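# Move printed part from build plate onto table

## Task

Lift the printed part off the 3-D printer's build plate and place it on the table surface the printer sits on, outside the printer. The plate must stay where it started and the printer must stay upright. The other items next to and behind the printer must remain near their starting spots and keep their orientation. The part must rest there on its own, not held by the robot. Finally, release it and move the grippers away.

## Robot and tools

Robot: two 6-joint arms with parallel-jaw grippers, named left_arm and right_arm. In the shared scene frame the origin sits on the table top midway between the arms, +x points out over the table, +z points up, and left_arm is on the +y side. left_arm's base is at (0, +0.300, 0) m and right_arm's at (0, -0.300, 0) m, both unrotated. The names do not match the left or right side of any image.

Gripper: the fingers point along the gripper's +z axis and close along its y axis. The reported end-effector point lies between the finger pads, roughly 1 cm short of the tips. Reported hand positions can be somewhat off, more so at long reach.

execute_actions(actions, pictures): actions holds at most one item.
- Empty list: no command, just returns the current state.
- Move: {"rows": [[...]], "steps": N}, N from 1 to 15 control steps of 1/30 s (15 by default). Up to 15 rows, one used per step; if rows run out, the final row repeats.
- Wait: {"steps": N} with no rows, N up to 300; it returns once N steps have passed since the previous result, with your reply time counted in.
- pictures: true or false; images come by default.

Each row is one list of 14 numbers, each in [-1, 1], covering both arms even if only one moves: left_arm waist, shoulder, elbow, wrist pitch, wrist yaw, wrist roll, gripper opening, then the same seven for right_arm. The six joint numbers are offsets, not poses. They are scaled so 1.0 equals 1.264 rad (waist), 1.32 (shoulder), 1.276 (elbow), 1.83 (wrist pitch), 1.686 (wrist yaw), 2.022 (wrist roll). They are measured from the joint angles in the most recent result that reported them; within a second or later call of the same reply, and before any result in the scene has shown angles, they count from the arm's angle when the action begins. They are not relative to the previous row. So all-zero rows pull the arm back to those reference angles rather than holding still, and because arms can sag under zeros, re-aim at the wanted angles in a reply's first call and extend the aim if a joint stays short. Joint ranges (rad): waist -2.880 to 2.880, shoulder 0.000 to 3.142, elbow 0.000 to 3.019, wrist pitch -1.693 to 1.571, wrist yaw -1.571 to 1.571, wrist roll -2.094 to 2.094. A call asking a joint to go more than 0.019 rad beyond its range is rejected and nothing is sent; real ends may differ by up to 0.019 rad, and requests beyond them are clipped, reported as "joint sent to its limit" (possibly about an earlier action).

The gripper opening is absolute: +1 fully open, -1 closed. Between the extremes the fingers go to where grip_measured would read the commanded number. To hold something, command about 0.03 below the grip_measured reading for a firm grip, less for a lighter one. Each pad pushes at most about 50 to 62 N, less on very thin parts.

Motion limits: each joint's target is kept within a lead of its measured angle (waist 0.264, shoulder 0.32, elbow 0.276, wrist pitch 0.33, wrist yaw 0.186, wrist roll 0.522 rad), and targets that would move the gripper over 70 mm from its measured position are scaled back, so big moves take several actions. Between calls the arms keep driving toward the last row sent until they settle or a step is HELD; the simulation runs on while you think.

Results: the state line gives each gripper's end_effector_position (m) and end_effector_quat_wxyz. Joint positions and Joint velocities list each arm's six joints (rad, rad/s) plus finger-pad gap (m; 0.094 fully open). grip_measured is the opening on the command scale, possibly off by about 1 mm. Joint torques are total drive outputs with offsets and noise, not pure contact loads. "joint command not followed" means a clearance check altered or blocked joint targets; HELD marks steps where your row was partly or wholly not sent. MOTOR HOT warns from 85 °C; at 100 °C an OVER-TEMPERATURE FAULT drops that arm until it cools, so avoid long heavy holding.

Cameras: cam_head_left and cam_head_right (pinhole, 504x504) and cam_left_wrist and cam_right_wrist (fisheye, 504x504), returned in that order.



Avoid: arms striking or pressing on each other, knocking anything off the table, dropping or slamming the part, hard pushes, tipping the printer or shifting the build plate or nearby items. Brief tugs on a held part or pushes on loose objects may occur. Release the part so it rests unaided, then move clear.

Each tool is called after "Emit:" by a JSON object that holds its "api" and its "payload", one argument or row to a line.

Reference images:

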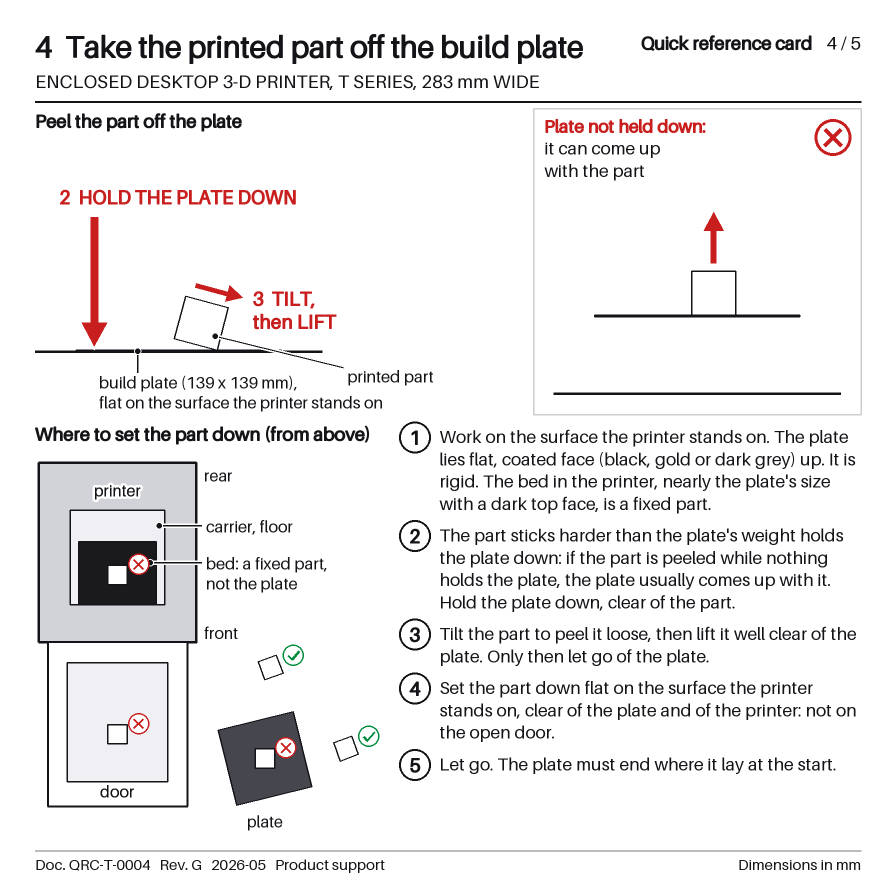

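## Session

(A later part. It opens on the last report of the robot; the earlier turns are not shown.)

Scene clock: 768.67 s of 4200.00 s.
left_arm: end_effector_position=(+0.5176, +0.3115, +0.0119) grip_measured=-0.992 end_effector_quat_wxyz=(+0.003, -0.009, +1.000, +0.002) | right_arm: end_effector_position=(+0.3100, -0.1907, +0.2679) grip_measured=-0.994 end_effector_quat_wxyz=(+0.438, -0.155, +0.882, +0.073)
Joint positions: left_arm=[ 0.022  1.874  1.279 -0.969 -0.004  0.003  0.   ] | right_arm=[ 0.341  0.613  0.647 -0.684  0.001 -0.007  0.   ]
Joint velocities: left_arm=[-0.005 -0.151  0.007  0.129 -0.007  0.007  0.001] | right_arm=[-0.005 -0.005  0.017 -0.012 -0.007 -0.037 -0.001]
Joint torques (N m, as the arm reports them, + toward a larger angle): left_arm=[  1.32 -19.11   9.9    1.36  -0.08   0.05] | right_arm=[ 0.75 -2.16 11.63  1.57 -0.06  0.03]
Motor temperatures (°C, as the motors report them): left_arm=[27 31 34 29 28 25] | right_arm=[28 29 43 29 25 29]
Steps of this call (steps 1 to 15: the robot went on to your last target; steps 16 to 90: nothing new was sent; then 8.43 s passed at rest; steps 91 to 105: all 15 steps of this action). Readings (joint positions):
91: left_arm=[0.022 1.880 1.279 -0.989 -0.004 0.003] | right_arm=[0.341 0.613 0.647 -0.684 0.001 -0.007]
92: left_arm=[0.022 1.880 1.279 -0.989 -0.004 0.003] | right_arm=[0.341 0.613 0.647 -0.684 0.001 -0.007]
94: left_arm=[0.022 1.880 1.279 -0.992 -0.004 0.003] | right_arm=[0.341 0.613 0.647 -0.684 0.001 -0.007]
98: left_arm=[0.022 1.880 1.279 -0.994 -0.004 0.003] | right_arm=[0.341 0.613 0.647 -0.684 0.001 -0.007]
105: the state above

Emit:
{"api": "execute_actions", "payload": {
  "actions": [
    {"rows":[[0,-0.04,0.012,0.014,0,0,-0.9,0,0.005,0.01,0,0,0,-1],[-0.002,-0.048,0.006,0.016,0,0,-0.8,0,0.005,0.01,0,0,0,-1],[-0.005,-0.062,-0.002,0.019,0,0,-0.65,0,0.005,0.01,0,0,0,-1],[-0.008,-0.08,-0.011,0.023,0,0,-0.5,0,0.005,0.01,0,0,0,-1],[-0.011,-0.1,-0.021,0.027,0,0,-0.35,0,0.005,0.01,0,0,0,-1],[-0.014,-0.12,-0.031,0.031,0,0,-0.2,0,0.005,0.01,0,0,0,-1],[-0.017,-0.14,-0.041,0.035,0,0,-0.05,0,0.005,0.01,0,0,0,-1],[-0.02,-0.16,-0.051,0.039,0,0,0.1,0,0.005,0.01,0,0,0,-1],[-0.023,-0.18,-0.061,0.043,0,0,0.25,0,0.005,0.01,0,0,0,-1],[-0.026,-0.2,-0.071,0.047,0,0,0.4,0,0.005,0.01,0,0,0,-1],[-0.029,-0.22,-0.081,0.051,0,0,0.55,0,0.005,0.01,0,0,0,-1],[-0.032,-0.24,-0.091,0.055,0,0,0.7,0,0.005,0.01,0,0,0,-1],[-0.035,-0.26,-0.101,0.059,0,0,0.85,0,0.005,0.01,0,0,0,-1],[-0.038,-0.28,-0.111,0.063,0,0,1,0,0.005,0.01,0,0,0,-1],[-0.041,-0.3,-0.121,0.067,0,0,1,0,0.005,0.01,0,0,0,-1]],"steps":15}
  ],
  "pictures": false
}}

Emit:
{"api": "execute_actions", "payload": {
  "actions": [
    {"rows":[[-0.018,-0.055,-0.03,0.016,0,0,1,0,0.005,0.01,0,0,0,-1],[-0.021,-0.075,-0.04,0.02,0,0,1,0,0.005,0.01,0,0,0,-1],[-0.024,-0.095,-0.05,0.024,0,0,1,0,0.005,0.01,0,0,0,-1],[-0.027,-0.115,-0.06,0.028,0,0,1,0,0.005,0.01,0,0,0,-1],[-0.03,-0.135,-0.07,0.032,0,0,1,0,0.005,0.01,0,0,0,-1],[-0.033,-0.155,-0.08,0.036,0,0,1,0,0.005,0.01,0,0,0,-1],[-0.036,-0.175,-0.09,0.04,0,0,1,0,0.005,0.01,0,0,0,-1],[-0.039,-0.195,-0.1,0.045,0,0,1,0,0.005,0.01,0,0,0,-1],[-0.042,-0.215,-0.11,0.05,0,0,1,0,0.005,0.01,0,0,0,-1],[-0.045,-0.233,-0.119,0.055,0,0,1,0,0.005,0.01,0,0,0,-1],[-0.048,-0.249,-0.127,0.06,0,0,1,0,0.005,0.01,0,0,0,-1],[-0.051,-0.262,-0.134,0.064,0,0,1,0,0.005,0.01,0,0,0,-1],[-0.054,-0.272,-0.14,0.068,0,0,1,0,0.005,0.01,0,0,0,-1],[-0.057,-0.279,-0.144,0.071,0,0,1,0,0.005,0.01,0,0,0,-1],[-0.06,-0.283,-0.147,0.073,0,0,1,0,0.005,0.01,0,0,0,-1]],"steps":15}
  ],
  "pictures": false
}}

Emit:
{"api": "execute_actions", "payload": {
  "actions": [
    {"steps":20}
  ]
}}

Emit:
{"api": "zoom_image", "payload": {
  "camera": "cam_left_wrist",
  "region": [166, 166, 334, 334]
}}

Scene clock: 788.70 s of 4200.00 s.
left_arm: end_effector_position=(+0.5064, +0.2977, +0.1371) grip_measured=+0.982 end_effector_quat_wxyz=(+0.159, +0.004, +0.987, +0.002) | right_arm: end_effector_position=(+0.3100, -0.1907, +0.2679) grip_measured=-0.994 end_effector_quat_wxyz=(+0.438, -0.155, +0.882, +0.073)
Joint positions: left_arm=[-0.005  1.53   1.152 -0.873 -0.004  0.003  0.093] | right_arm=[ 0.341  0.613  0.647 -0.684  0.001 -0.007  0.   ]
Joint velocities: left_arm=[-0.181 -0.991 -0.281  0.271  0.007  0.037  0.043] | right_arm=[-0.005 -0.015 -0.027  0.002 -0.051  0.066 -0.   ]
Joint torques (N m, as the arm reports them, + toward a larger angle): left_arm=[ -0.67 -11.32   8.22   1.62  -0.08   0.05] | right_arm=[ 0.7  -2.14 11.63  1.54 -0.06  0.02]
Motor temperatures (°C, as the motors report them): left_arm=[27 31 35 29 28 25] | right_arm=[28 29 43 29 25 29]
Steps of this call (steps 1 to 30: the robot went on to your last target; steps 31 to 90: nothing new was sent; then 16.53 s passed at rest; steps 91 to 105: all 15 steps of this action). Readings (joint positions):
91: left_arm=[0.022 1.823 1.279 -0.958 -0.004 0.003] | right_arm=[0.341 0.613 0.647 -0.684 0.001 -0.007]
92: left_arm=[0.022 1.823 1.279 -0.957 -0.004 0.003] | right_arm=[0.341 0.613 0.647 -0.684 0.001 -0.007]
94: left_arm=[0.022 1.818 1.277 -0.948 -0.004 0.003] | right_arm=[0.341 0.613 0.647 -0.684 0.001 -0.007]
98: left_arm=[0.021 1.754 1.232 -0.922 -0.004 0.003] | right_arm=[0.341 0.613 0.647 -0.684 0.001 -0.007]
105: the state above

Scene clock: 789.20 s of 4200.00 s.
left_arm: end_effector_position=(+0.4511, +0.2740, +0.2301) grip_measured=+1.000 end_effector_quat_wxyz=(+0.300, +0.028, +0.954, -0.006) | right_arm: end_effector_position=(+0.3100, -0.1907, +0.2679) grip_measured=-0.994 end_effector_quat_wxyz=(+0.438, -0.155, +0.882, +0.073)
Joint positions: left_arm=[-0.058  1.17   0.975 -0.768 -0.004  0.003  0.094] | right_arm=[ 0.341  0.613  0.647 -0.684  0.001 -0.007  0.   ]
Joint velocities: left_arm=[-0.122 -0.435 -0.12   0.168  0.007 -0.022  0.   ] | right_arm=[ 0.005 -0.015 -0.002 -0.002  0.007 -0.051 -0.001]
Joint torques (N m, as the arm reports them, + toward a larger angle): left_arm=[-0.29 -5.24  9.9   2.4  -0.09  0.05] | right_arm=[ 0.7  -2.13 11.62  1.57 -0.05  0.02]
Motor temperatures (°C, as the motors report them): left_arm=[27 31 35 29 28 25] | right_arm=[28 29 43 29 25 29]
Steps of this call (steps 1 to 15: all 15 steps of this action). Readings (joint positions):
1: left_arm=[-0.010 1.498 1.142 -0.866 -0.004 0.003] | right_arm=[0.341 0.613 0.647 -0.684 0.001 -0.007]
2: left_arm=[-0.015 1.468 1.132 -0.859 -0.004 0.003] | right_arm=[0.341 0.613 0.647 -0.684 0.001 -0.007]
4: left_arm=[-0.021 1.412 1.110 -0.845 -0.004 0.003] | right_arm=[0.341 0.613 0.647 -0.684 0.001 -0.007]
8: left_arm=[-0.032 1.315 1.055 -0.818 -0.004 0.003] | right_arm=[0.341 0.613 0.647 -0.684 0.001 -0.007]
15: the state above

Scene clock: 789.87 s of 4200.00 s.
left_arm: end_effector_position=(+0.4487, +0.2697, +0.2393) grip_measured=+1.000 end_effector_quat_wxyz=(+0.315, +0.033, +0.948, -0.008) | right_arm: end_effector_position=(+0.3100, -0.1907, +0.2679) grip_measured=-0.994 end_effector_quat_wxyz=(+0.438, -0.155, +0.882, +0.073)
Joint positions: left_arm=[-0.068  1.143  0.967 -0.754 -0.004  0.003  0.094] | right_arm=[ 0.341  0.613  0.647 -0.684  0.001 -0.007  0.   ]
Joint velocities: left_arm=[-0.015 -0.005 -0.012 -0.002  0.022  0.022  0.   ] | right_arm=[-0.005 -0.005 -0.017  0.012 -0.022 -0.051 -0.001]
Joint torques (N m, as the arm reports them, + toward a larger angle): left_arm=[-0.14 -4.51 10.01  2.42 -0.08  0.05] | right_arm=[ 0.65 -2.12 11.64  1.59 -0.06  0.02]
Motor temperatures (°C, as the motors report them): left_arm=[27 31 35 29 28 25] | right_arm=[28 29 43 29 25 29]
Steps of this call (steps 1 to 20: the robot went on to your last target). Readings (joint positions):
1: left_arm=[-0.062 1.157 0.972 -0.763 -0.004 0.003] | right_arm=[0.341 0.613 0.647 -0.684 0.001 -0.007]
2: left_arm=[-0.065 1.149 0.971 -0.760 -0.004 0.003] | right_arm=[0.341 0.613 0.647 -0.684 0.001 -0.007]
4: left_arm=[-0.068 1.143 0.971 -0.755 -0.004 0.003] | right_arm=[0.341 0.613 0.647 -0.684 0.001 -0.007]
8: left_arm=[-0.068 1.143 0.968 -0.754 -0.004 0.003] | right_arm=[0.341 0.613 0.647 -0.684 0.001 -0.007]
20: the state above

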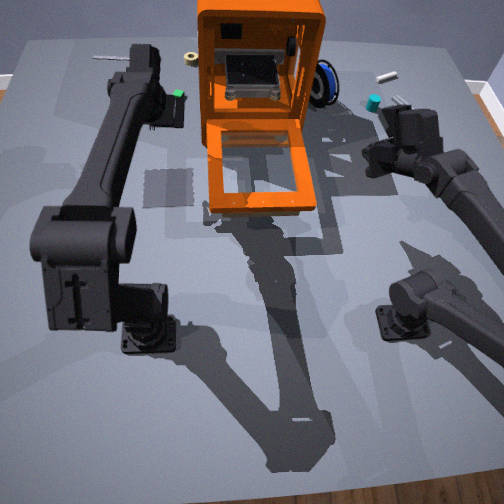

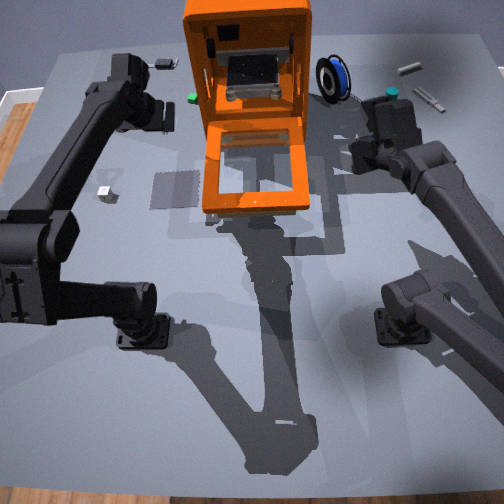

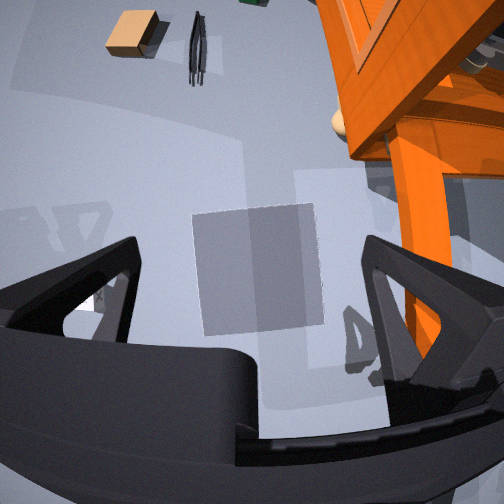

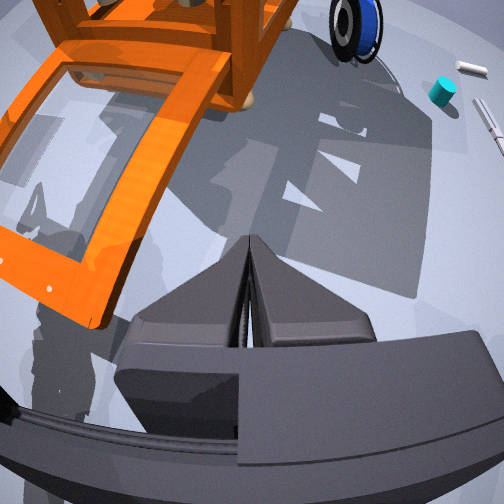

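Region (166, 166, 334, 334) of cam_left_wrist's 504x504 image, scaled by 3.000, with more detail than that image has.

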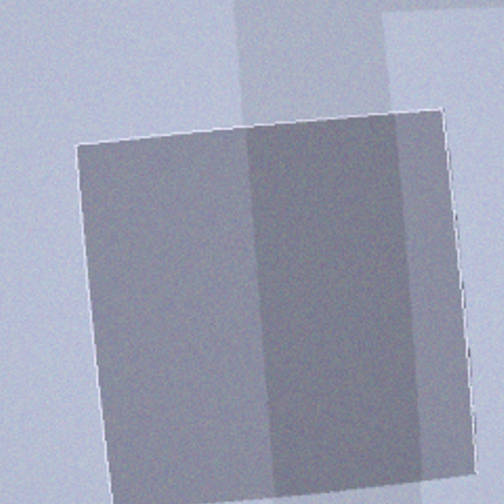

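Emit:
{"api": "execute_actions", "payload": {
  "actions": [
    {"rows":[[-0.012,0.012,0.02,-0.003,0.004,0,0.9,0,0.005,0.01,0,0,0,-1],[-0.014,0.018,0.028,-0.006,0.008,0,0.75,0,0.005,0.01,0,0,0,-1],[-0.016,0.028,0.033,-0.008,0.013,0,0.6,0,0.005,0.01,0,0,0,-1],[-0.018,0.041,0.036,-0.011,0.019,0,0.45,0,0.005,0.01,0,0,0,-1],[-0.021,0.056,0.039,-0.014,0.025,0,0.3,0,0.005,0.01,0,0,0,-1],[-0.024,0.071,0.042,-0.017,0.031,0,0.15,0,0.005,0.01,0,0,0,-1],[-0.027,0.086,0.045,-0.02,0.037,0,0,0,0.005,0.01,0,0,0,-1],[-0.03,0.101,0.048,-0.023,0.043,0,-0.15,0,0.005,0.01,0,0,0,-1],[-0.033,0.116,0.051,-0.026,0.049,0,-0.3,0,0.005,0.01,0,0,0,-1],[-0.036,0.131,0.054,-0.029,0.055,0,-0.45,0,0.005,0.01,0,0,0,-1],[-0.039,0.146,0.057,-0.032,0.061,0,-0.6,0,0.005,0.01,0,0,0,-1],[-0.042,0.161,0.06,-0.035,0.067,0,-0.75,0,0.005,0.01,0,0,0,-1],[-0.045,0.176,0.063,-0.038,0.073,0,-0.9,0,0.005,0.01,0,0,0,-1],[-0.048,0.191,0.066,-0.041,0.079,0,-1,0,0.005,0.01,0,0,0,-1],[-0.051,0.206,0.069,-0.044,0.085,0,-1,0,0.005,0.01,0,0,0,-1]],"steps":15}
  ],
  "pictures": false
}}

Emit:
{"api": "execute_actions", "payload": {
  "actions": [
    {"rows":[[-0.018,0.055,0.043,-0.013,0.016,0,-1,0,0.005,0.01,0,0,0,-1],[-0.021,0.07,0.046,-0.016,0.022,0,-1,0,0.005,0.01,0,0,0,-1],[-0.024,0.085,0.049,-0.019,0.028,0,-1,0,0.005,0.01,0,0,0,-1],[-0.027,0.1,0.052,-0.022,0.034,0,-1,0,0.005,0.01,0,0,0,-1],[-0.03,0.115,0.055,-0.025,0.04,0,-1,0,0.005,0.01,0,0,0,-1],[-0.033,0.13,0.058,-0.028,0.046,0,-1,0,0.005,0.01,0,0,0,-1],[-0.036,0.145,0.061,-0.031,0.052,0,-1,0,0.005,0.01,0,0,0,-1],[-0.038,0.16,0.064,-0.034,0.058,0,-1,0,0.005,0.01,0,0,0,-1],[-0.04,0.175,0.067,-0.037,0.064,0,-1,0,0.005,0.01,0,0,0,-1],[-0.041,0.19,0.069,-0.039,0.07,0,-1,0,0.005,0.01,0,0,0,-1],[-0.041,0.204,0.071,-0.041,0.076,0,-1,0,0.005,0.01,0,0,0,-1],[-0.041,0.216,0.071,-0.042,0.081,0,-1,0,0.005,0.01,0,0,0,-1],[-0.041,0.226,0.071,-0.042,0.085,0,-1,0,0.005,0.01,0,0,0,-1],[-0.041,0.234,0.071,-0.042,0.088,0,-1,0,0.005,0.01,0,0,0,-1],[-0.041,0.24,0.071,-0.042,0.09,0,-1,0,0.005,0.01,0,0,0,-1]],"steps":15}
  ],
  "pictures": false
}}

Emit:
{"api": "execute_actions", "payload": {
  "actions": [
    {"steps":15}
  ]
}}

Scene clock: 825.30 s of 4200.00 s.
left_arm: end_effector_position=(+0.4576, +0.2271, +0.1535) grip_measured=-0.978 end_effector_quat_wxyz=(+0.192, +0.068, +0.976, -0.073) | right_arm: end_effector_position=(+0.3100, -0.1907, +0.2679) grip_measured=-0.994 end_effector_quat_wxyz=(+0.438, -0.155, +0.882, +0.073)
Joint positions: left_arm=[-0.11   1.367  1.003 -0.812  0.127  0.003  0.001] | right_arm=[ 0.341  0.613  0.647 -0.684  0.001 -0.007  0.   ]
Joint velocities: left_arm=[-0.103  0.65   0.042 -0.198  0.256  0.007 -0.029] | right_arm=[-0.015 -0.005 -0.017 -0.012  0.007  0.022  0.   ]
Joint torques (N m, as the arm reports them, + toward a larger angle): left_arm=[-0.35 -7.88 13.41  1.19  0.08  0.06] | right_arm=[ 0.68 -2.11 11.63  1.55 -0.06  0.03]
Motor temperatures (°C, as the motors report them): left_arm=[27 30 35 29 28 25] | right_arm=[28 29 44 29 25 29]
Steps of this call (steps 1 to 15: the robot went on to your last target; steps 16 to 90: nothing new was sent; then 31.93 s passed at rest; steps 91 to 105: all 15 steps of this action). Readings (joint positions):
91: left_arm=[-0.068 1.143 0.967 -0.754 -0.003 0.003] | right_arm=[0.341 0.613 0.647 -0.684 0.001 -0.007]
92: left_arm=[-0.068 1.144 0.967 -0.754 0.001 0.003] | right_arm=[0.341 0.613 0.647 -0.684 0.001 -0.007]
94: left_arm=[-0.069 1.149 0.968 -0.756 0.016 0.003] | right_arm=[0.341 0.613 0.647 -0.684 0.001 -0.007]
98: left_arm=[-0.079 1.203 0.982 -0.774 0.056 0.003] | right_arm=[0.341 0.613 0.647 -0.684 0.001 -0.007]
105: the state above

Scene clock: 825.80 s of 4200.00 s.
left_arm: end_effector_position=(+0.4484, +0.1852, +0.0512) grip_measured=-0.992 end_effector_quat_wxyz=(+0.041, +0.082, +0.986, -0.139) | right_arm: end_effector_position=(+0.3100, -0.1907, +0.2679) grip_measured=-0.994 end_effector_quat_wxyz=(+0.438, -0.155, +0.882, +0.073)
Joint positions: left_arm=[-0.15   1.649  1.057 -0.876  0.272  0.003  0.   ] | right_arm=[ 0.341  0.613  0.647 -0.684  0.001 -0.007  0.   ]
Joint velocities: left_arm=[ 0.015  0.415  0.012 -0.027  0.081  0.007 -0.   ] | right_arm=[-0.015  0.005 -0.007  0.007  0.022  0.007 -0.   ]
Joint torques (N m, as the arm reports them, + toward a larger angle): left_arm=[ -0.13 -11.34  10.95   0.67   0.19   0.08] | right_arm=[ 0.73 -2.11 11.63  1.57 -0.05  0.02]
Motor temperatures (°C, as the motors report them): left_arm=[27 30 35 29 28 25] | right_arm=[28 29 44 29 25 29]
Steps of this call (steps 1 to 15: all 15 steps of this action). Readings (joint positions):
1: left_arm=[-0.114 1.389 1.005 -0.818 0.139 0.003] | right_arm=[0.341 0.613 0.647 -0.684 0.001 -0.007]
2: left_arm=[-0.117 1.410 1.008 -0.823 0.151 0.003] | right_arm=[0.341 0.613 0.647 -0.684 0.001 -0.007]
4: left_arm=[-0.123 1.451 1.015 -0.833 0.172 0.003] | right_arm=[0.341 0.613 0.647 -0.684 0.001 -0.007]
8: left_arm=[-0.135 1.528 1.034 -0.854 0.212 0.003] | right_arm=[0.341 0.613 0.647 -0.684 0.001 -0.007]
15: the state above

Scene clock: 826.30 s of 4200.00 s.
left_arm: end_effector_position=(+0.4450, +0.1852, +0.0368) grip_measured=-0.992 end_effector_quat_wxyz=(+0.022, +0.080, +0.987, -0.139) | right_arm: end_effector_position=(+0.3100, -0.1907, +0.2679) grip_measured=-0.994 end_effector_quat_wxyz=(+0.438, -0.155, +0.882, +0.073)
Joint positions: left_arm=[-0.15   1.683  1.058 -0.881  0.275  0.003  0.   ] | right_arm=[ 0.341  0.613  0.647 -0.684  0.001 -0.007  0.   ]
Joint velocities: left_arm=[-0.005  0.005 -0.007  0.007  0.007 -0.125 -0.   ] | right_arm=[-0.024 -0.005 -0.012  0.002  0.007 -0.022 -0.   ]
Joint torques (N m, as the arm reports them, + toward a larger angle): left_arm=[ -0.05 -12.12  10.66   0.59   0.22   0.08] | right_arm=[ 0.67 -2.14 11.64  1.56 -0.05  0.03]
Motor temperatures (°C, as the motors report them): left_arm=[27 30 35 29 28 25] | right_arm=[28 29 44 29 25 29]
Steps of this call (steps 1 to 15: the robot went on to your last target). Readings (joint positions):
1: left_arm=[-0.150 1.662 1.057 -0.878 0.274 0.003] | right_arm=[0.341 0.613 0.647 -0.684 0.001 -0.007]
2: left_arm=[-0.150 1.672 1.057 -0.879 0.274 0.003] | right_arm=[0.341 0.613 0.647 -0.684 0.001 -0.007]
4: left_arm=[-0.150 1.683 1.057 -0.880 0.275 0.003] | right_arm=[0.341 0.613 0.647 -0.684 0.001 -0.007]
8: left_arm=[-0.150 1.683 1.058 -0.881 0.275 0.003] | right_arm=[0.341 0.613 0.647 -0.684 0.001 -0.007]
15: the state above

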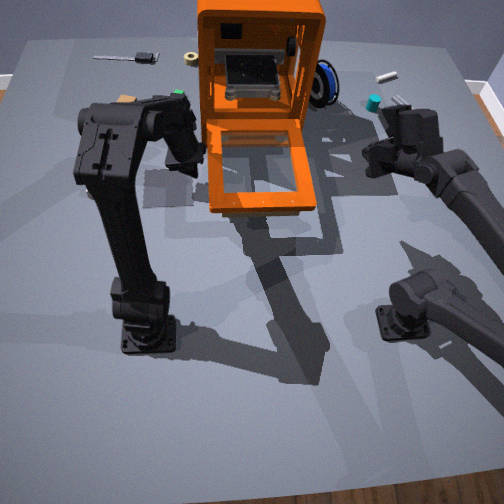

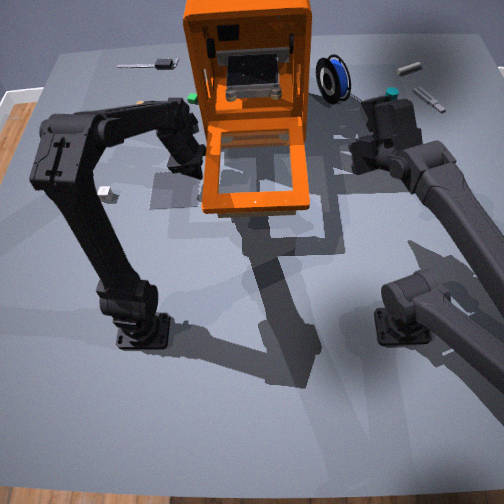

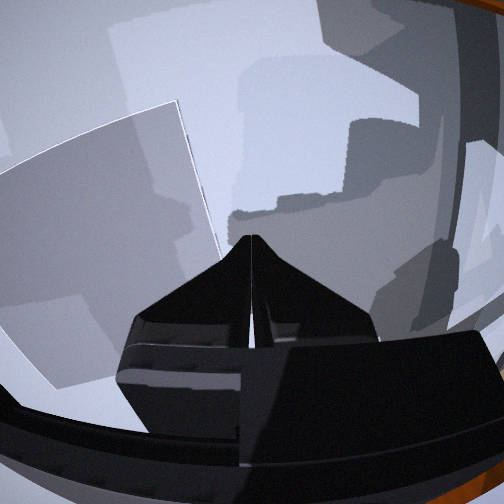

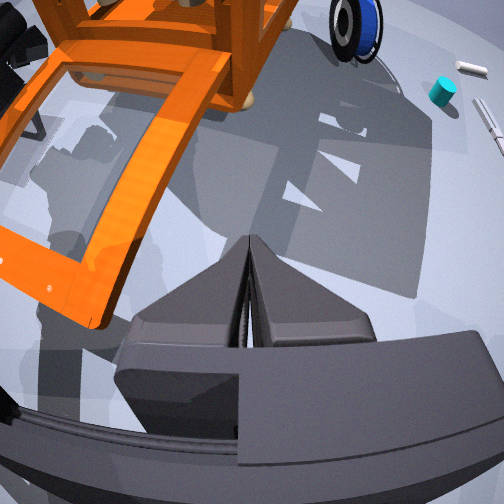

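Emit:
{"api": "execute_actions", "payload": {
  "actions": [
    {"rows":[[-0.004,0.006,0.02,-0.003,0.004,0,-1,0,0.005,0.01,0,0,0,-1],[-0.004,0.012,0.02,-0.003,0.007,0,-1,0,0.005,0.01,0,0,0,-1],[-0.004,0.017,0.02,-0.003,0.009,0,-1,0,0.005,0.01,0,0,0,-1],[-0.004,0.022,0.02,-0.003,0.009,0,-1,0,0.005,0.01,0,0,0,-1],[-0.004,0.027,0.02,-0.003,0.009,0,-1,0,0.005,0.01,0,0,0,-1],[-0.004,0.032,0.02,-0.003,0.009,0,-1,0,0.005,0.01,0,0,0,-1],[-0.004,0.036,0.02,-0.003,0.009,0,-1,0,0.005,0.01,0,0,0,-1],[-0.004,0.04,0.02,-0.003,0.009,0,-1,0,0.005,0.01,0,0,0,-1],[-0.004,0.043,0.02,-0.003,0.009,0,-1,0,0.005,0.01,0,0,0,-1],[-0.004,0.046,0.02,-0.003,0.009,0,-1,0,0.005,0.01,0,0,0,-1],[-0.004,0.049,0.02,-0.003,0.009,0,-1,0,0.005,0.01,0,0,0,-1],[-0.004,0.051,0.02,-0.003,0.009,0,-1,0,0.005,0.01,0,0,0,-1],[-0.004,0.053,0.02,-0.003,0.009,0,-1,0,0.005,0.01,0,0,0,-1]],"steps":15}
  ],
  "pictures": false
}}

Emit:
{"api": "execute_actions", "payload": {
  "actions": [
    {"steps":10}
  ]
}}

Scene clock: 835.77 s of 4200.00 s.
left_arm: end_effector_position=(+0.4394, +0.1840, +0.0151) grip_measured=-0.992 end_effector_quat_wxyz=(-0.004, +0.076, +0.987, -0.143) | right_arm: end_effector_position=(+0.3100, -0.1907, +0.2679) grip_measured=-0.994 end_effector_quat_wxyz=(+0.438, -0.155, +0.882, +0.073)
Joint positions: left_arm=[-0.15   1.735  1.058 -0.881  0.287  0.003  0.   ] | right_arm=[ 0.341  0.613  0.647 -0.684  0.001 -0.007  0.   ]
Joint velocities: left_arm=[-0.005  0.073  0.007  0.002 -0.007 -0.007  0.001] | right_arm=[-0.015 -0.005 -0.002 -0.007  0.022 -0.022  0.001]
Joint torques (N m, as the arm reports them, + toward a larger angle): left_arm=[  0.52 -11.55   9.47   0.67   0.22   0.08] | right_arm=[ 0.68 -2.15 11.63  1.58 -0.05  0.03]
Motor temperatures (°C, as the motors report them): left_arm=[27 31 35 29 28 25] | right_arm=[28 29 44 29 25 29]
Steps of this call (steps 1 to 15: the robot went on to your last target; steps 16 to 90: nothing new was sent; then 5.97 s passed at rest; steps 91 to 105: all 15 steps of this action). Readings (joint positions):
91: left_arm=[-0.150 1.683 1.058 -0.881 0.277 0.003] | right_arm=[0.341 0.613 0.647 -0.684 0.001 -0.007]
92: left_arm=[-0.150 1.683 1.058 -0.881 0.280 0.003] | right_arm=[0.341 0.613 0.647 -0.684 0.001 -0.007]
94: left_arm=[-0.150 1.684 1.058 -0.881 0.286 0.003] | right_arm=[0.341 0.613 0.647 -0.684 0.001 -0.007]
98: left_arm=[-0.150 1.694 1.058 -0.881 0.287 0.003] | right_arm=[0.341 0.613 0.647 -0.684 0.001 -0.007]
105: the state above

Scene clock: 836.10 s of 4200.00 s.
left_arm: end_effector_position=(+0.4390, +0.1840, +0.0134) grip_measured=-0.992 end_effector_quat_wxyz=(-0.006, +0.076, +0.987, -0.143) | right_arm: end_effector_position=(+0.3100, -0.1907, +0.2679) grip_measured=-0.994 end_effector_quat_wxyz=(+0.438, -0.155, +0.882, +0.073)
Joint positions: left_arm=[-0.15   1.739  1.058 -0.881  0.287  0.003  0.   ] | right_arm=[ 0.341  0.613  0.647 -0.684  0.001 -0.007  0.   ]
Joint velocities: left_arm=[-0.015 -0.024 -0.007 -0.012 -0.066 -0.022  0.001] | right_arm=[ 0.005 -0.005 -0.007 -0.002  0.081 -0.022 -0.001]
Joint torques (N m, as the arm reports them, + toward a larger angle): left_arm=[  0.46 -11.63   9.49   0.62   0.21   0.08] | right_arm=[ 0.71 -2.12 11.62  1.54 -0.06  0.03]
Motor temperatures (°C, as the motors report them): left_arm=[27 31 35 29 28 25] | right_arm=[28 29 44 29 25 29]
Steps of this call (steps 1 to 10: the robot went on to your last target). Readings (joint positions):
1: left_arm=[-0.150 1.738 1.058 -0.881 0.287 0.003] | right_arm=[0.341 0.613 0.647 -0.684 0.001 -0.007]
2: left_arm=[-0.150 1.739 1.058 -0.881 0.287 0.003] | right_arm=[0.341 0.613 0.647 -0.684 0.001 -0.007]
4: left_arm=[-0.150 1.739 1.058 -0.881 0.287 0.003] | right_arm=[0.341 0.613 0.647 -0.684 0.001 -0.007]
8: left_arm=[-0.150 1.739 1.058 -0.881 0.287 0.003] | right_arm=[0.341 0.613 0.647 -0.684 0.001 -0.007]
10: the state above

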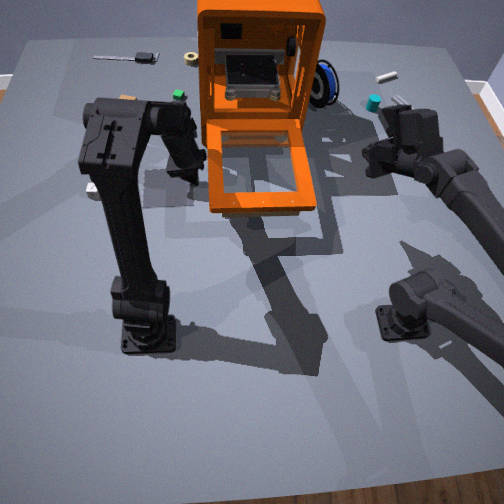

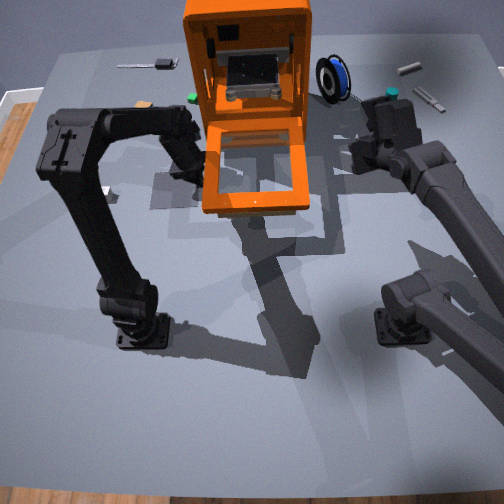

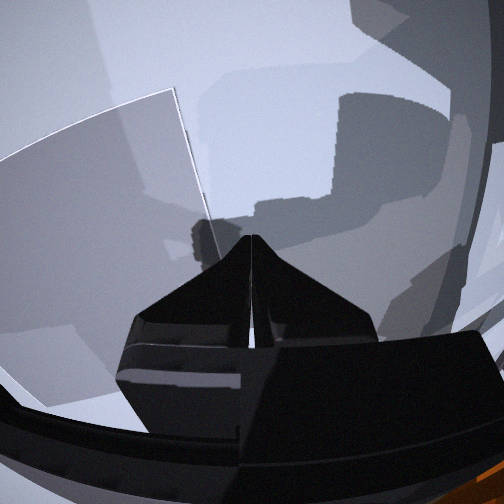

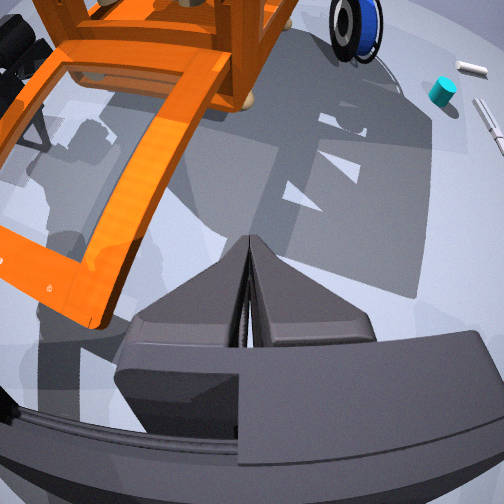

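Emit:
{"api": "execute_actions", "payload": {
  "actions": [
    {"rows":[[-0.004,0.012,0.02,-0.003,0.002,0,-1,0,0.005,0.01,0,0,0,-1],[-0.004,0.014,0.02,-0.003,0.002,0,-1,0,0.005,0.01,0,0,0,-1],[-0.004,0.016,0.02,-0.003,0.002,0,-1,0,0.005,0.01,0,0,0,-1],[-0.004,0.018,0.02,-0.003,0.002,0,-1,0,0.005,0.01,0,0,0,-1],[-0.004,0.02,0.02,-0.003,0.002,0,-1,0,0.005,0.01,0,0,0,-1],[-0.004,0.022,0.02,-0.003,0.002,0,-1,0,0.005,0.01,0,0,0,-1]],"steps":15}
  ]
}}

Scene clock: 843.43 s of 4200.00 s.
left_arm: end_effector_position=(+0.4382, +0.1842, +0.0106) grip_measured=-0.992 end_effector_quat_wxyz=(-0.009, +0.076, +0.987, -0.143) | right_arm: end_effector_position=(+0.3100, -0.1907, +0.2679) grip_measured=-0.994 end_effector_quat_wxyz=(+0.438, -0.155, +0.882, +0.073)
Joint positions: left_arm=[-0.15   1.745  1.058 -0.881  0.287  0.003  0.   ] | right_arm=[ 0.341  0.613  0.647 -0.684  0.001 -0.007  0.   ]
Joint velocities: left_arm=[-0.005 -0.005 -0.012  0.002 -0.066  0.022  0.001] | right_arm=[-0.015  0.005 -0.017 -0.002 -0.022 -0.007  0.   ]
Joint torques (N m, as the arm reports them, + toward a larger angle): left_arm=[  0.5  -10.68   9.33   0.65   0.22   0.08] | right_arm=[ 0.71 -2.09 11.64  1.55 -0.05  0.03]
Motor temperatures (°C, as the motors report them): left_arm=[27 31 35 29 28 25] | right_arm=[28 29 44 29 25 29]
Steps of this call (steps 1 to 15: the robot went on to your last target; steps 16 to 90: nothing new was sent; then 3.83 s passed at rest; steps 91 to 105: all 15 steps of this action). Readings (joint positions):
91: left_arm=[-0.150 1.739 1.058 -0.881 0.287 0.003] | right_arm=[0.341 0.613 0.647 -0.684 0.001 -0.007]
92: left_arm=[-0.150 1.739 1.058 -0.881 0.287 0.003] | right_arm=[0.341 0.613 0.647 -0.684 0.001 -0.007]
94: left_arm=[-0.150 1.739 1.058 -0.881 0.287 0.003] | right_arm=[0.341 0.613 0.647 -0.684 0.001 -0.007]
98: left_arm=[-0.150 1.741 1.058 -0.881 0.287 0.003] | right_arm=[0.341 0.613 0.647 -0.684 0.001 -0.007]
105: the state above

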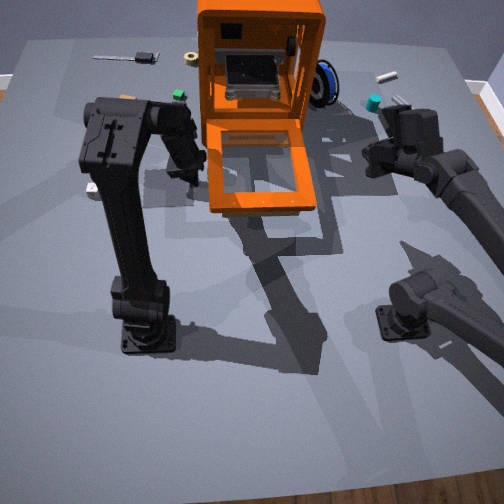

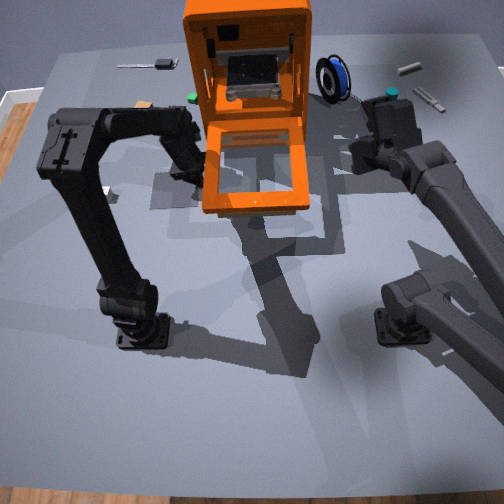

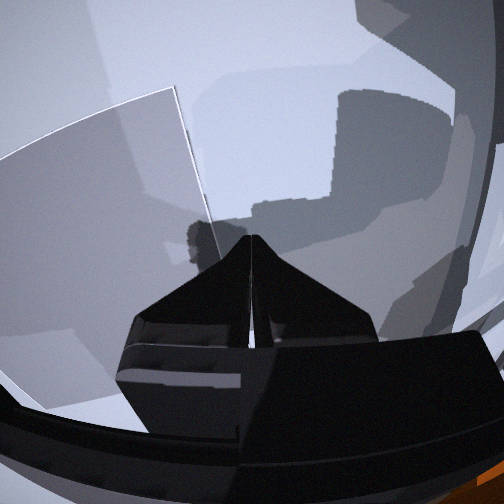

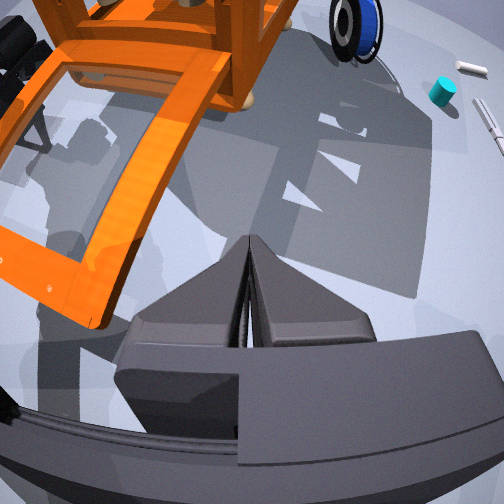

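Emit:
{"api": "execute_actions", "payload": {
  "actions": [
    {"rows":[[-0.004,0.014,0.02,-0.003,0,0,-1,0,0.005,0.01,0,0,0,-1],[-0.004,0.011,0.02,-0.003,-0.002,0,-1,0,0.005,0.01,0,0,0,-1],[-0.004,0.008,0.02,-0.003,-0.004,0,-1,0,0.005,0.01,0,0,0,-1],[-0.004,0.006,0.02,-0.003,-0.006,0,-1,0,0.005,0.01,0,0,0,-1],[-0.004,0.004,0.02,-0.003,-0.008,0,-1,0,0.005,0.01,0,0,0,-1],[-0.004,0.002,0.02,-0.003,-0.01,0,-1,0,0.005,0.01,0,0,0,-1],[-0.004,0,0.02,-0.003,-0.012,0,-1,0,0.005,0.01,0,0,0,-1],[-0.004,0,0.02,-0.003,-0.014,0,-1,0,0.005,0.01,0,0,0,-1],[-0.004,0,0.02,-0.003,-0.016,0,-1,0,0.005,0.01,0,0,0,-1],[-0.004,0,0.02,-0.003,-0.018,0,-1,0,0.005,0.01,0,0,0,-1],[-0.004,0,0.02,-0.003,-0.02,0,-1,0,0.005,0.01,0,0,0,-1],[-0.004,0,0.02,-0.003,-0.022,0,-1,0,0.005,0.01,0,0,0,-1]],"steps":15}
  ]
}}

Scene clock: 856.20 s of 4200.00 s.
left_arm: end_effector_position=(+0.4390, +0.1896, +0.0091) grip_measured=-0.992 end_effector_quat_wxyz=(-0.008, +0.076, +0.989, -0.127) | right_arm: end_effector_position=(+0.3100, -0.1907, +0.2679) grip_measured=-0.994 end_effector_quat_wxyz=(+0.438, -0.155, +0.882, +0.073)
Joint positions: left_arm=[-0.15   1.745  1.058 -0.881  0.254  0.003  0.   ] | right_arm=[ 0.341  0.613  0.647 -0.684  0.001 -0.007  0.   ]
Joint velocities: left_arm=[-0.015 -0.015  0.012  0.007  0.066 -0.007 -0.001] | right_arm=[-0.015 -0.005 -0.002  0.002 -0.051 -0.051 -0.002]
Joint torques (N m, as the arm reports them, + toward a larger angle): left_arm=[  0.49 -12.88   9.4    0.64  -0.05   0.08] | right_arm=[ 0.62 -2.05 11.62  1.56 -0.05  0.03]
Motor temperatures (°C, as the motors report them): left_arm=[27 31 35 29 28 25] | right_arm=[28 29 44 29 25 29]
Steps of this call (steps 1 to 15: the robot went on to your last target; steps 16 to 90: nothing new was sent; then 9.27 s passed at rest; steps 91 to 105: all 15 steps of this action). Readings (joint positions):
91: left_arm=[-0.150 1.745 1.058 -0.881 0.287 0.003] | right_arm=[0.341 0.613 0.647 -0.684 0.001 -0.007]
92: left_arm=[-0.150 1.745 1.058 -0.881 0.287 0.003] | right_arm=[0.341 0.613 0.647 -0.684 0.001 -0.007]
94: left_arm=[-0.150 1.745 1.058 -0.881 0.284 0.003] | right_arm=[0.341 0.613 0.647 -0.684 0.001 -0.007]
98: left_arm=[-0.150 1.745 1.058 -0.881 0.270 0.003] | right_arm=[0.341 0.613 0.647 -0.684 0.001 -0.007]
105: the state above

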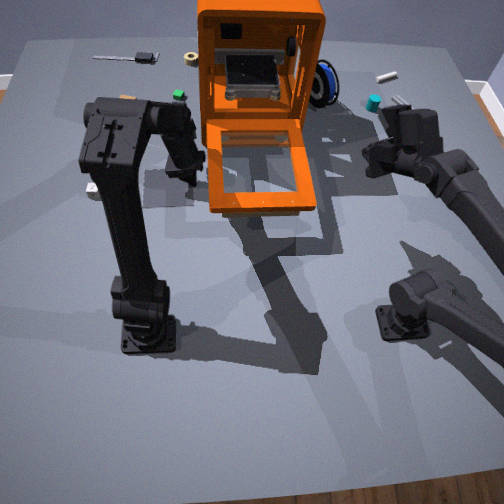

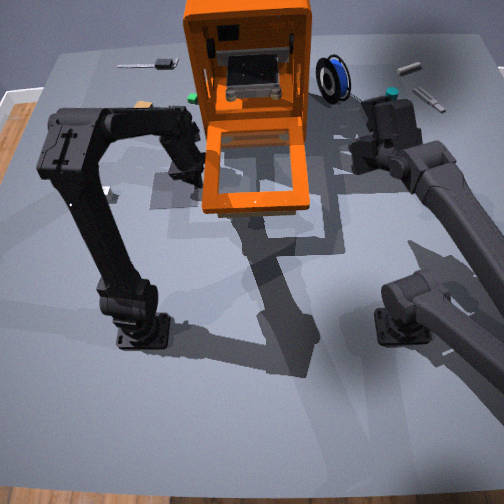

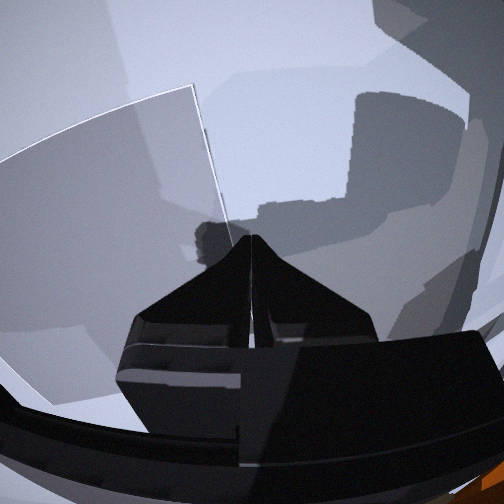

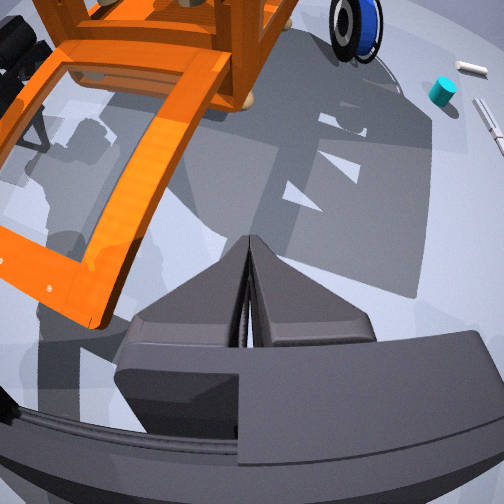

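Emit:
{"api": "execute_actions", "payload": {
  "actions": [
    {"rows":[[-0.004,0,0.02,-0.003,-0.003,0,-1,0,0.005,0.01,0,0,0,-1],[-0.004,0,0.02,-0.003,-0.0045,0,-1,0,0.005,0.01,0,0,0,-1],[-0.004,0,0.02,-0.003,-0.006,0,-1,0,0.005,0.01,0,0,0,-1],[-0.004,0,0.02,-0.003,-0.0075,0,-1,0,0.005,0.01,0,0,0,-1],[-0.004,0,0.02,-0.003,-0.009,0,-1,0,0.005,0.01,0,0,0,-1],[-0.004,0,0.02,-0.003,-0.0105,0,-1,0,0.005,0.01,0,0,0,-1],[-0.004,0,0.02,-0.003,-0.012,0,-1,0,0.005,0.01,0,0,0,-1]],"steps":12}
  ]
}}

Emit:
{"api": "zoom_image", "payload": {
  "camera": "cam_left_wrist",
  "region": [150, 60, 350, 260]
}}

Scene clock: 863.03 s of 4200.00 s.
left_arm: end_effector_position=(+0.4394, +0.1919, +0.0085) grip_measured=-0.992 end_effector_quat_wxyz=(-0.007, +0.076, +0.990, -0.120) | right_arm: end_effector_position=(+0.3100, -0.1907, +0.2679) grip_measured=-0.994 end_effector_quat_wxyz=(+0.438, -0.155, +0.882, +0.073)
Joint positions: left_arm=[-0.15   1.745  1.058 -0.881  0.241  0.003  0.   ] | right_arm=[ 0.341  0.613  0.647 -0.684  0.001 -0.007  0.   ]
Joint velocities: left_arm=[-0.015  0.005 -0.007 -0.017 -0.081 -0.051  0.   ] | right_arm=[-0.005 -0.015  0.002  0.022 -0.066  0.081  0.   ]
Joint torques (N m, as the arm reports them, + toward a larger angle): left_arm=[  0.52 -12.86   9.39   0.64  -0.15   0.08] | right_arm=[ 0.73 -2.09 11.62  1.56 -0.06  0.03]
Motor temperatures (°C, as the motors report them): left_arm=[27 31 35 29 28 25] | right_arm=[28 29 44 29 25 29]
Steps of this call (steps 1 to 15: the robot went on to your last target; steps 16 to 90: nothing new was sent; then 3.43 s passed at rest; steps 91 to 102: all 12 steps of this action). Readings (joint positions):
91: left_arm=[-0.150 1.745 1.058 -0.881 0.254 0.003] | right_arm=[0.341 0.613 0.647 -0.684 0.001 -0.007]
92: left_arm=[-0.150 1.745 1.058 -0.881 0.252 0.003] | right_arm=[0.341 0.613 0.647 -0.684 0.001 -0.007]
94: left_arm=[-0.150 1.745 1.058 -0.881 0.247 0.003] | right_arm=[0.341 0.613 0.647 -0.684 0.001 -0.007]
98: left_arm=[-0.150 1.745 1.058 -0.881 0.241 0.003] | right_arm=[0.341 0.613 0.647 -0.684 0.001 -0.007]
102: the state above

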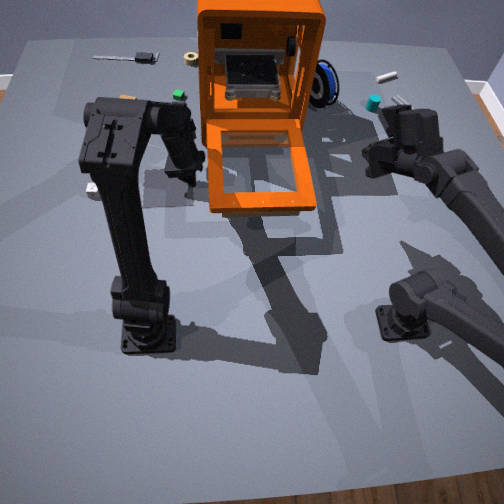

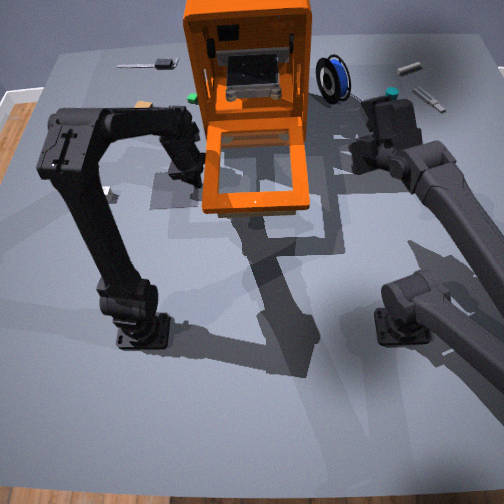

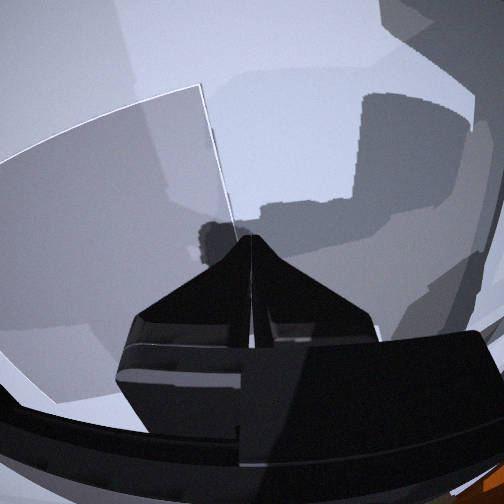

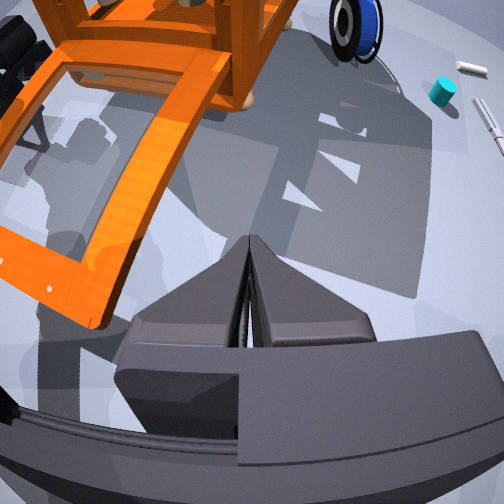

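Region (150, 60, 350, 260) of cam_left_wrist's 504x504 image, scaled by 2.520, with more detail than that image has.

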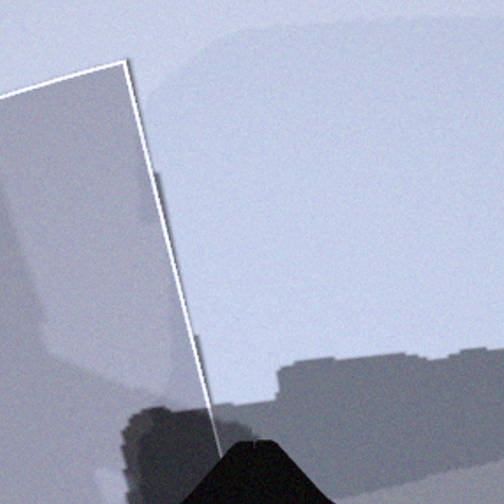

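Emit:
{"api": "execute_actions", "payload": {
  "actions": [
    {"rows":[[-0.004,-0.002,0.02,-0.003,-0.005,0,-1,0,0.005,0.01,0,0,0,-1],[-0.004,-0.002,0.02,-0.003,-0.0065,0,-1,0,0.005,0.01,0,0,0,-1],[-0.004,-0.002,0.02,-0.003,-0.008,0,-1,0,0.005,0.01,0,0,0,-1],[-0.004,-0.002,0.02,-0.003,-0.0095,0,-1,0,0.005,0.01,0,0,0,-1],[-0.004,-0.002,0.02,-0.003,-0.011,0,-1,0,0.005,0.01,0,0,0,-1],[-0.004,-0.002,0.02,-0.003,-0.0125,0,-1,0,0.005,0.01,0,0,0,-1],[-0.004,-0.002,0.02,-0.003,-0.014,0,-1,0,0.005,0.01,0,0,0,-1],[-0.004,-0.002,0.02,-0.003,-0.0155,0,-1,0,0.005,0.01,0,0,0,-1],[-0.004,-0.002,0.02,-0.003,-0.017,0,-1,0,0.005,0.01,0,0,0,-1]],"steps":14}
  ]
}}

Emit:
{"api": "zoom_image", "payload": {
  "camera": "cam_left_wrist",
  "region": [150, 60, 350, 260]
}}

Scene clock: 870.53 s of 4200.00 s.
left_arm: end_effector_position=(+0.4401, +0.1952, +0.0084) grip_measured=-0.992 end_effector_quat_wxyz=(-0.006, +0.076, +0.991, -0.110) | right_arm: end_effector_position=(+0.3100, -0.1907, +0.2679) grip_measured=-0.994 end_effector_quat_wxyz=(+0.438, -0.155, +0.882, +0.073)
Joint positions: left_arm=[-0.15   1.744  1.058 -0.881  0.22   0.003  0.   ] | right_arm=[ 0.341  0.613  0.647 -0.684  0.001 -0.007  0.   ]
Joint velocities: left_arm=[-0.005 -0.024 -0.002  0.002 -0.095 -0.007 -0.   ] | right_arm=[-0.005 -0.005  0.007 -0.002  0.066 -0.022  0.001]
Joint torques (N m, as the arm reports them, + toward a larger angle): left_arm=[  0.55 -12.98   9.41   0.65  -0.22   0.07] | right_arm=[ 0.68 -2.12 11.63  1.55 -0.05  0.03]
Motor temperatures (°C, as the motors report them): left_arm=[27 31 35 29 28 25] | right_arm=[28 29 44 29 25 29]
Steps of this call (steps 1 to 15: the robot went on to your last target; steps 16 to 90: nothing new was sent; then 4.03 s passed at rest; steps 91 to 104: all 14 steps of this action). Readings (joint positions):
91: left_arm=[-0.150 1.745 1.058 -0.881 0.240 0.003] | right_arm=[0.341 0.613 0.647 -0.684 0.001 -0.007]
92: left_arm=[-0.150 1.745 1.058 -0.881 0.239 0.003] | right_arm=[0.341 0.613 0.647 -0.684 0.001 -0.007]
94: left_arm=[-0.150 1.745 1.058 -0.881 0.235 0.003] | right_arm=[0.341 0.613 0.647 -0.684 0.001 -0.007]
98: left_arm=[-0.150 1.744 1.058 -0.881 0.225 0.003] | right_arm=[0.341 0.613 0.647 -0.684 0.001 -0.007]
104: the state above

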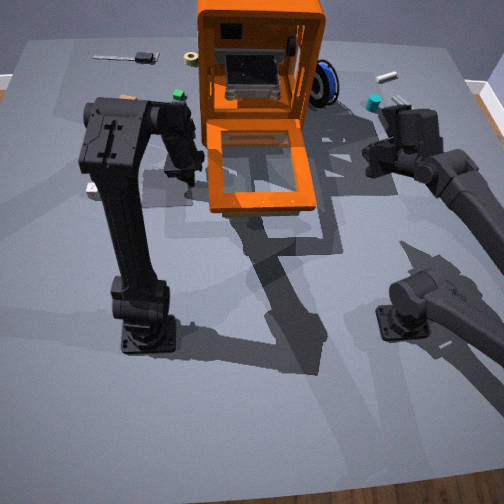

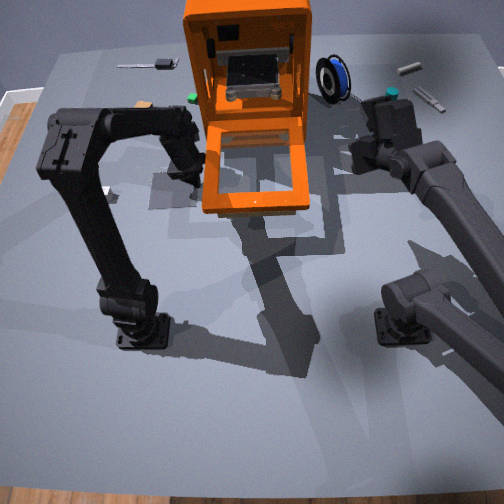

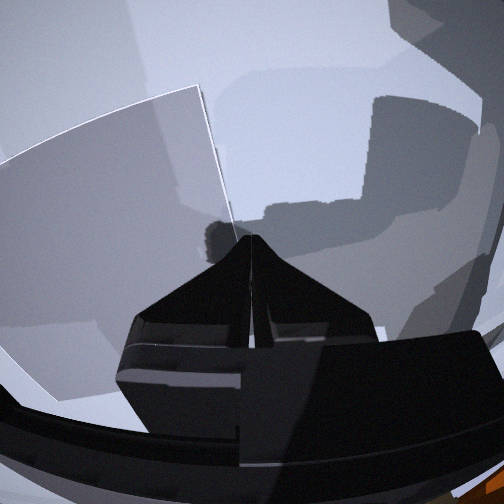

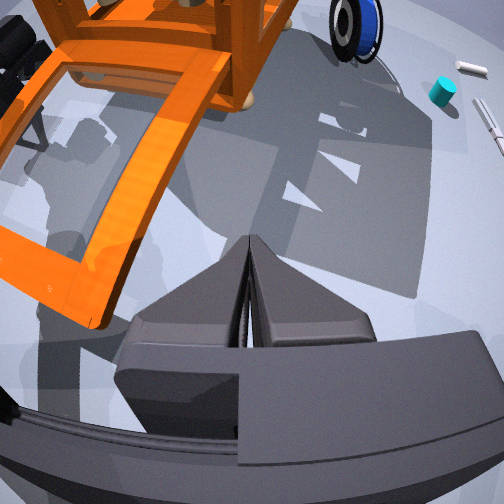

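Region (150, 60, 350, 260) of cam_left_wrist's 504x504 image, scaled by 2.520, with more detail than that image has.

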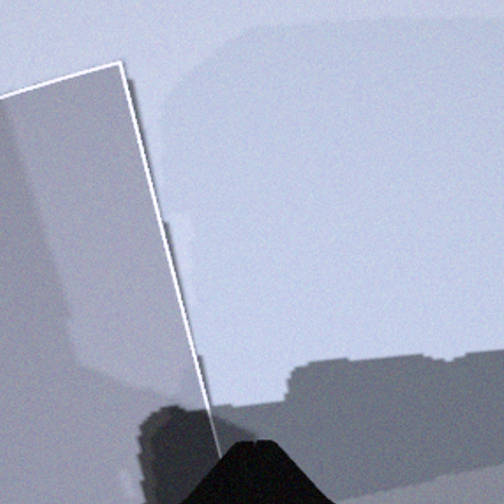

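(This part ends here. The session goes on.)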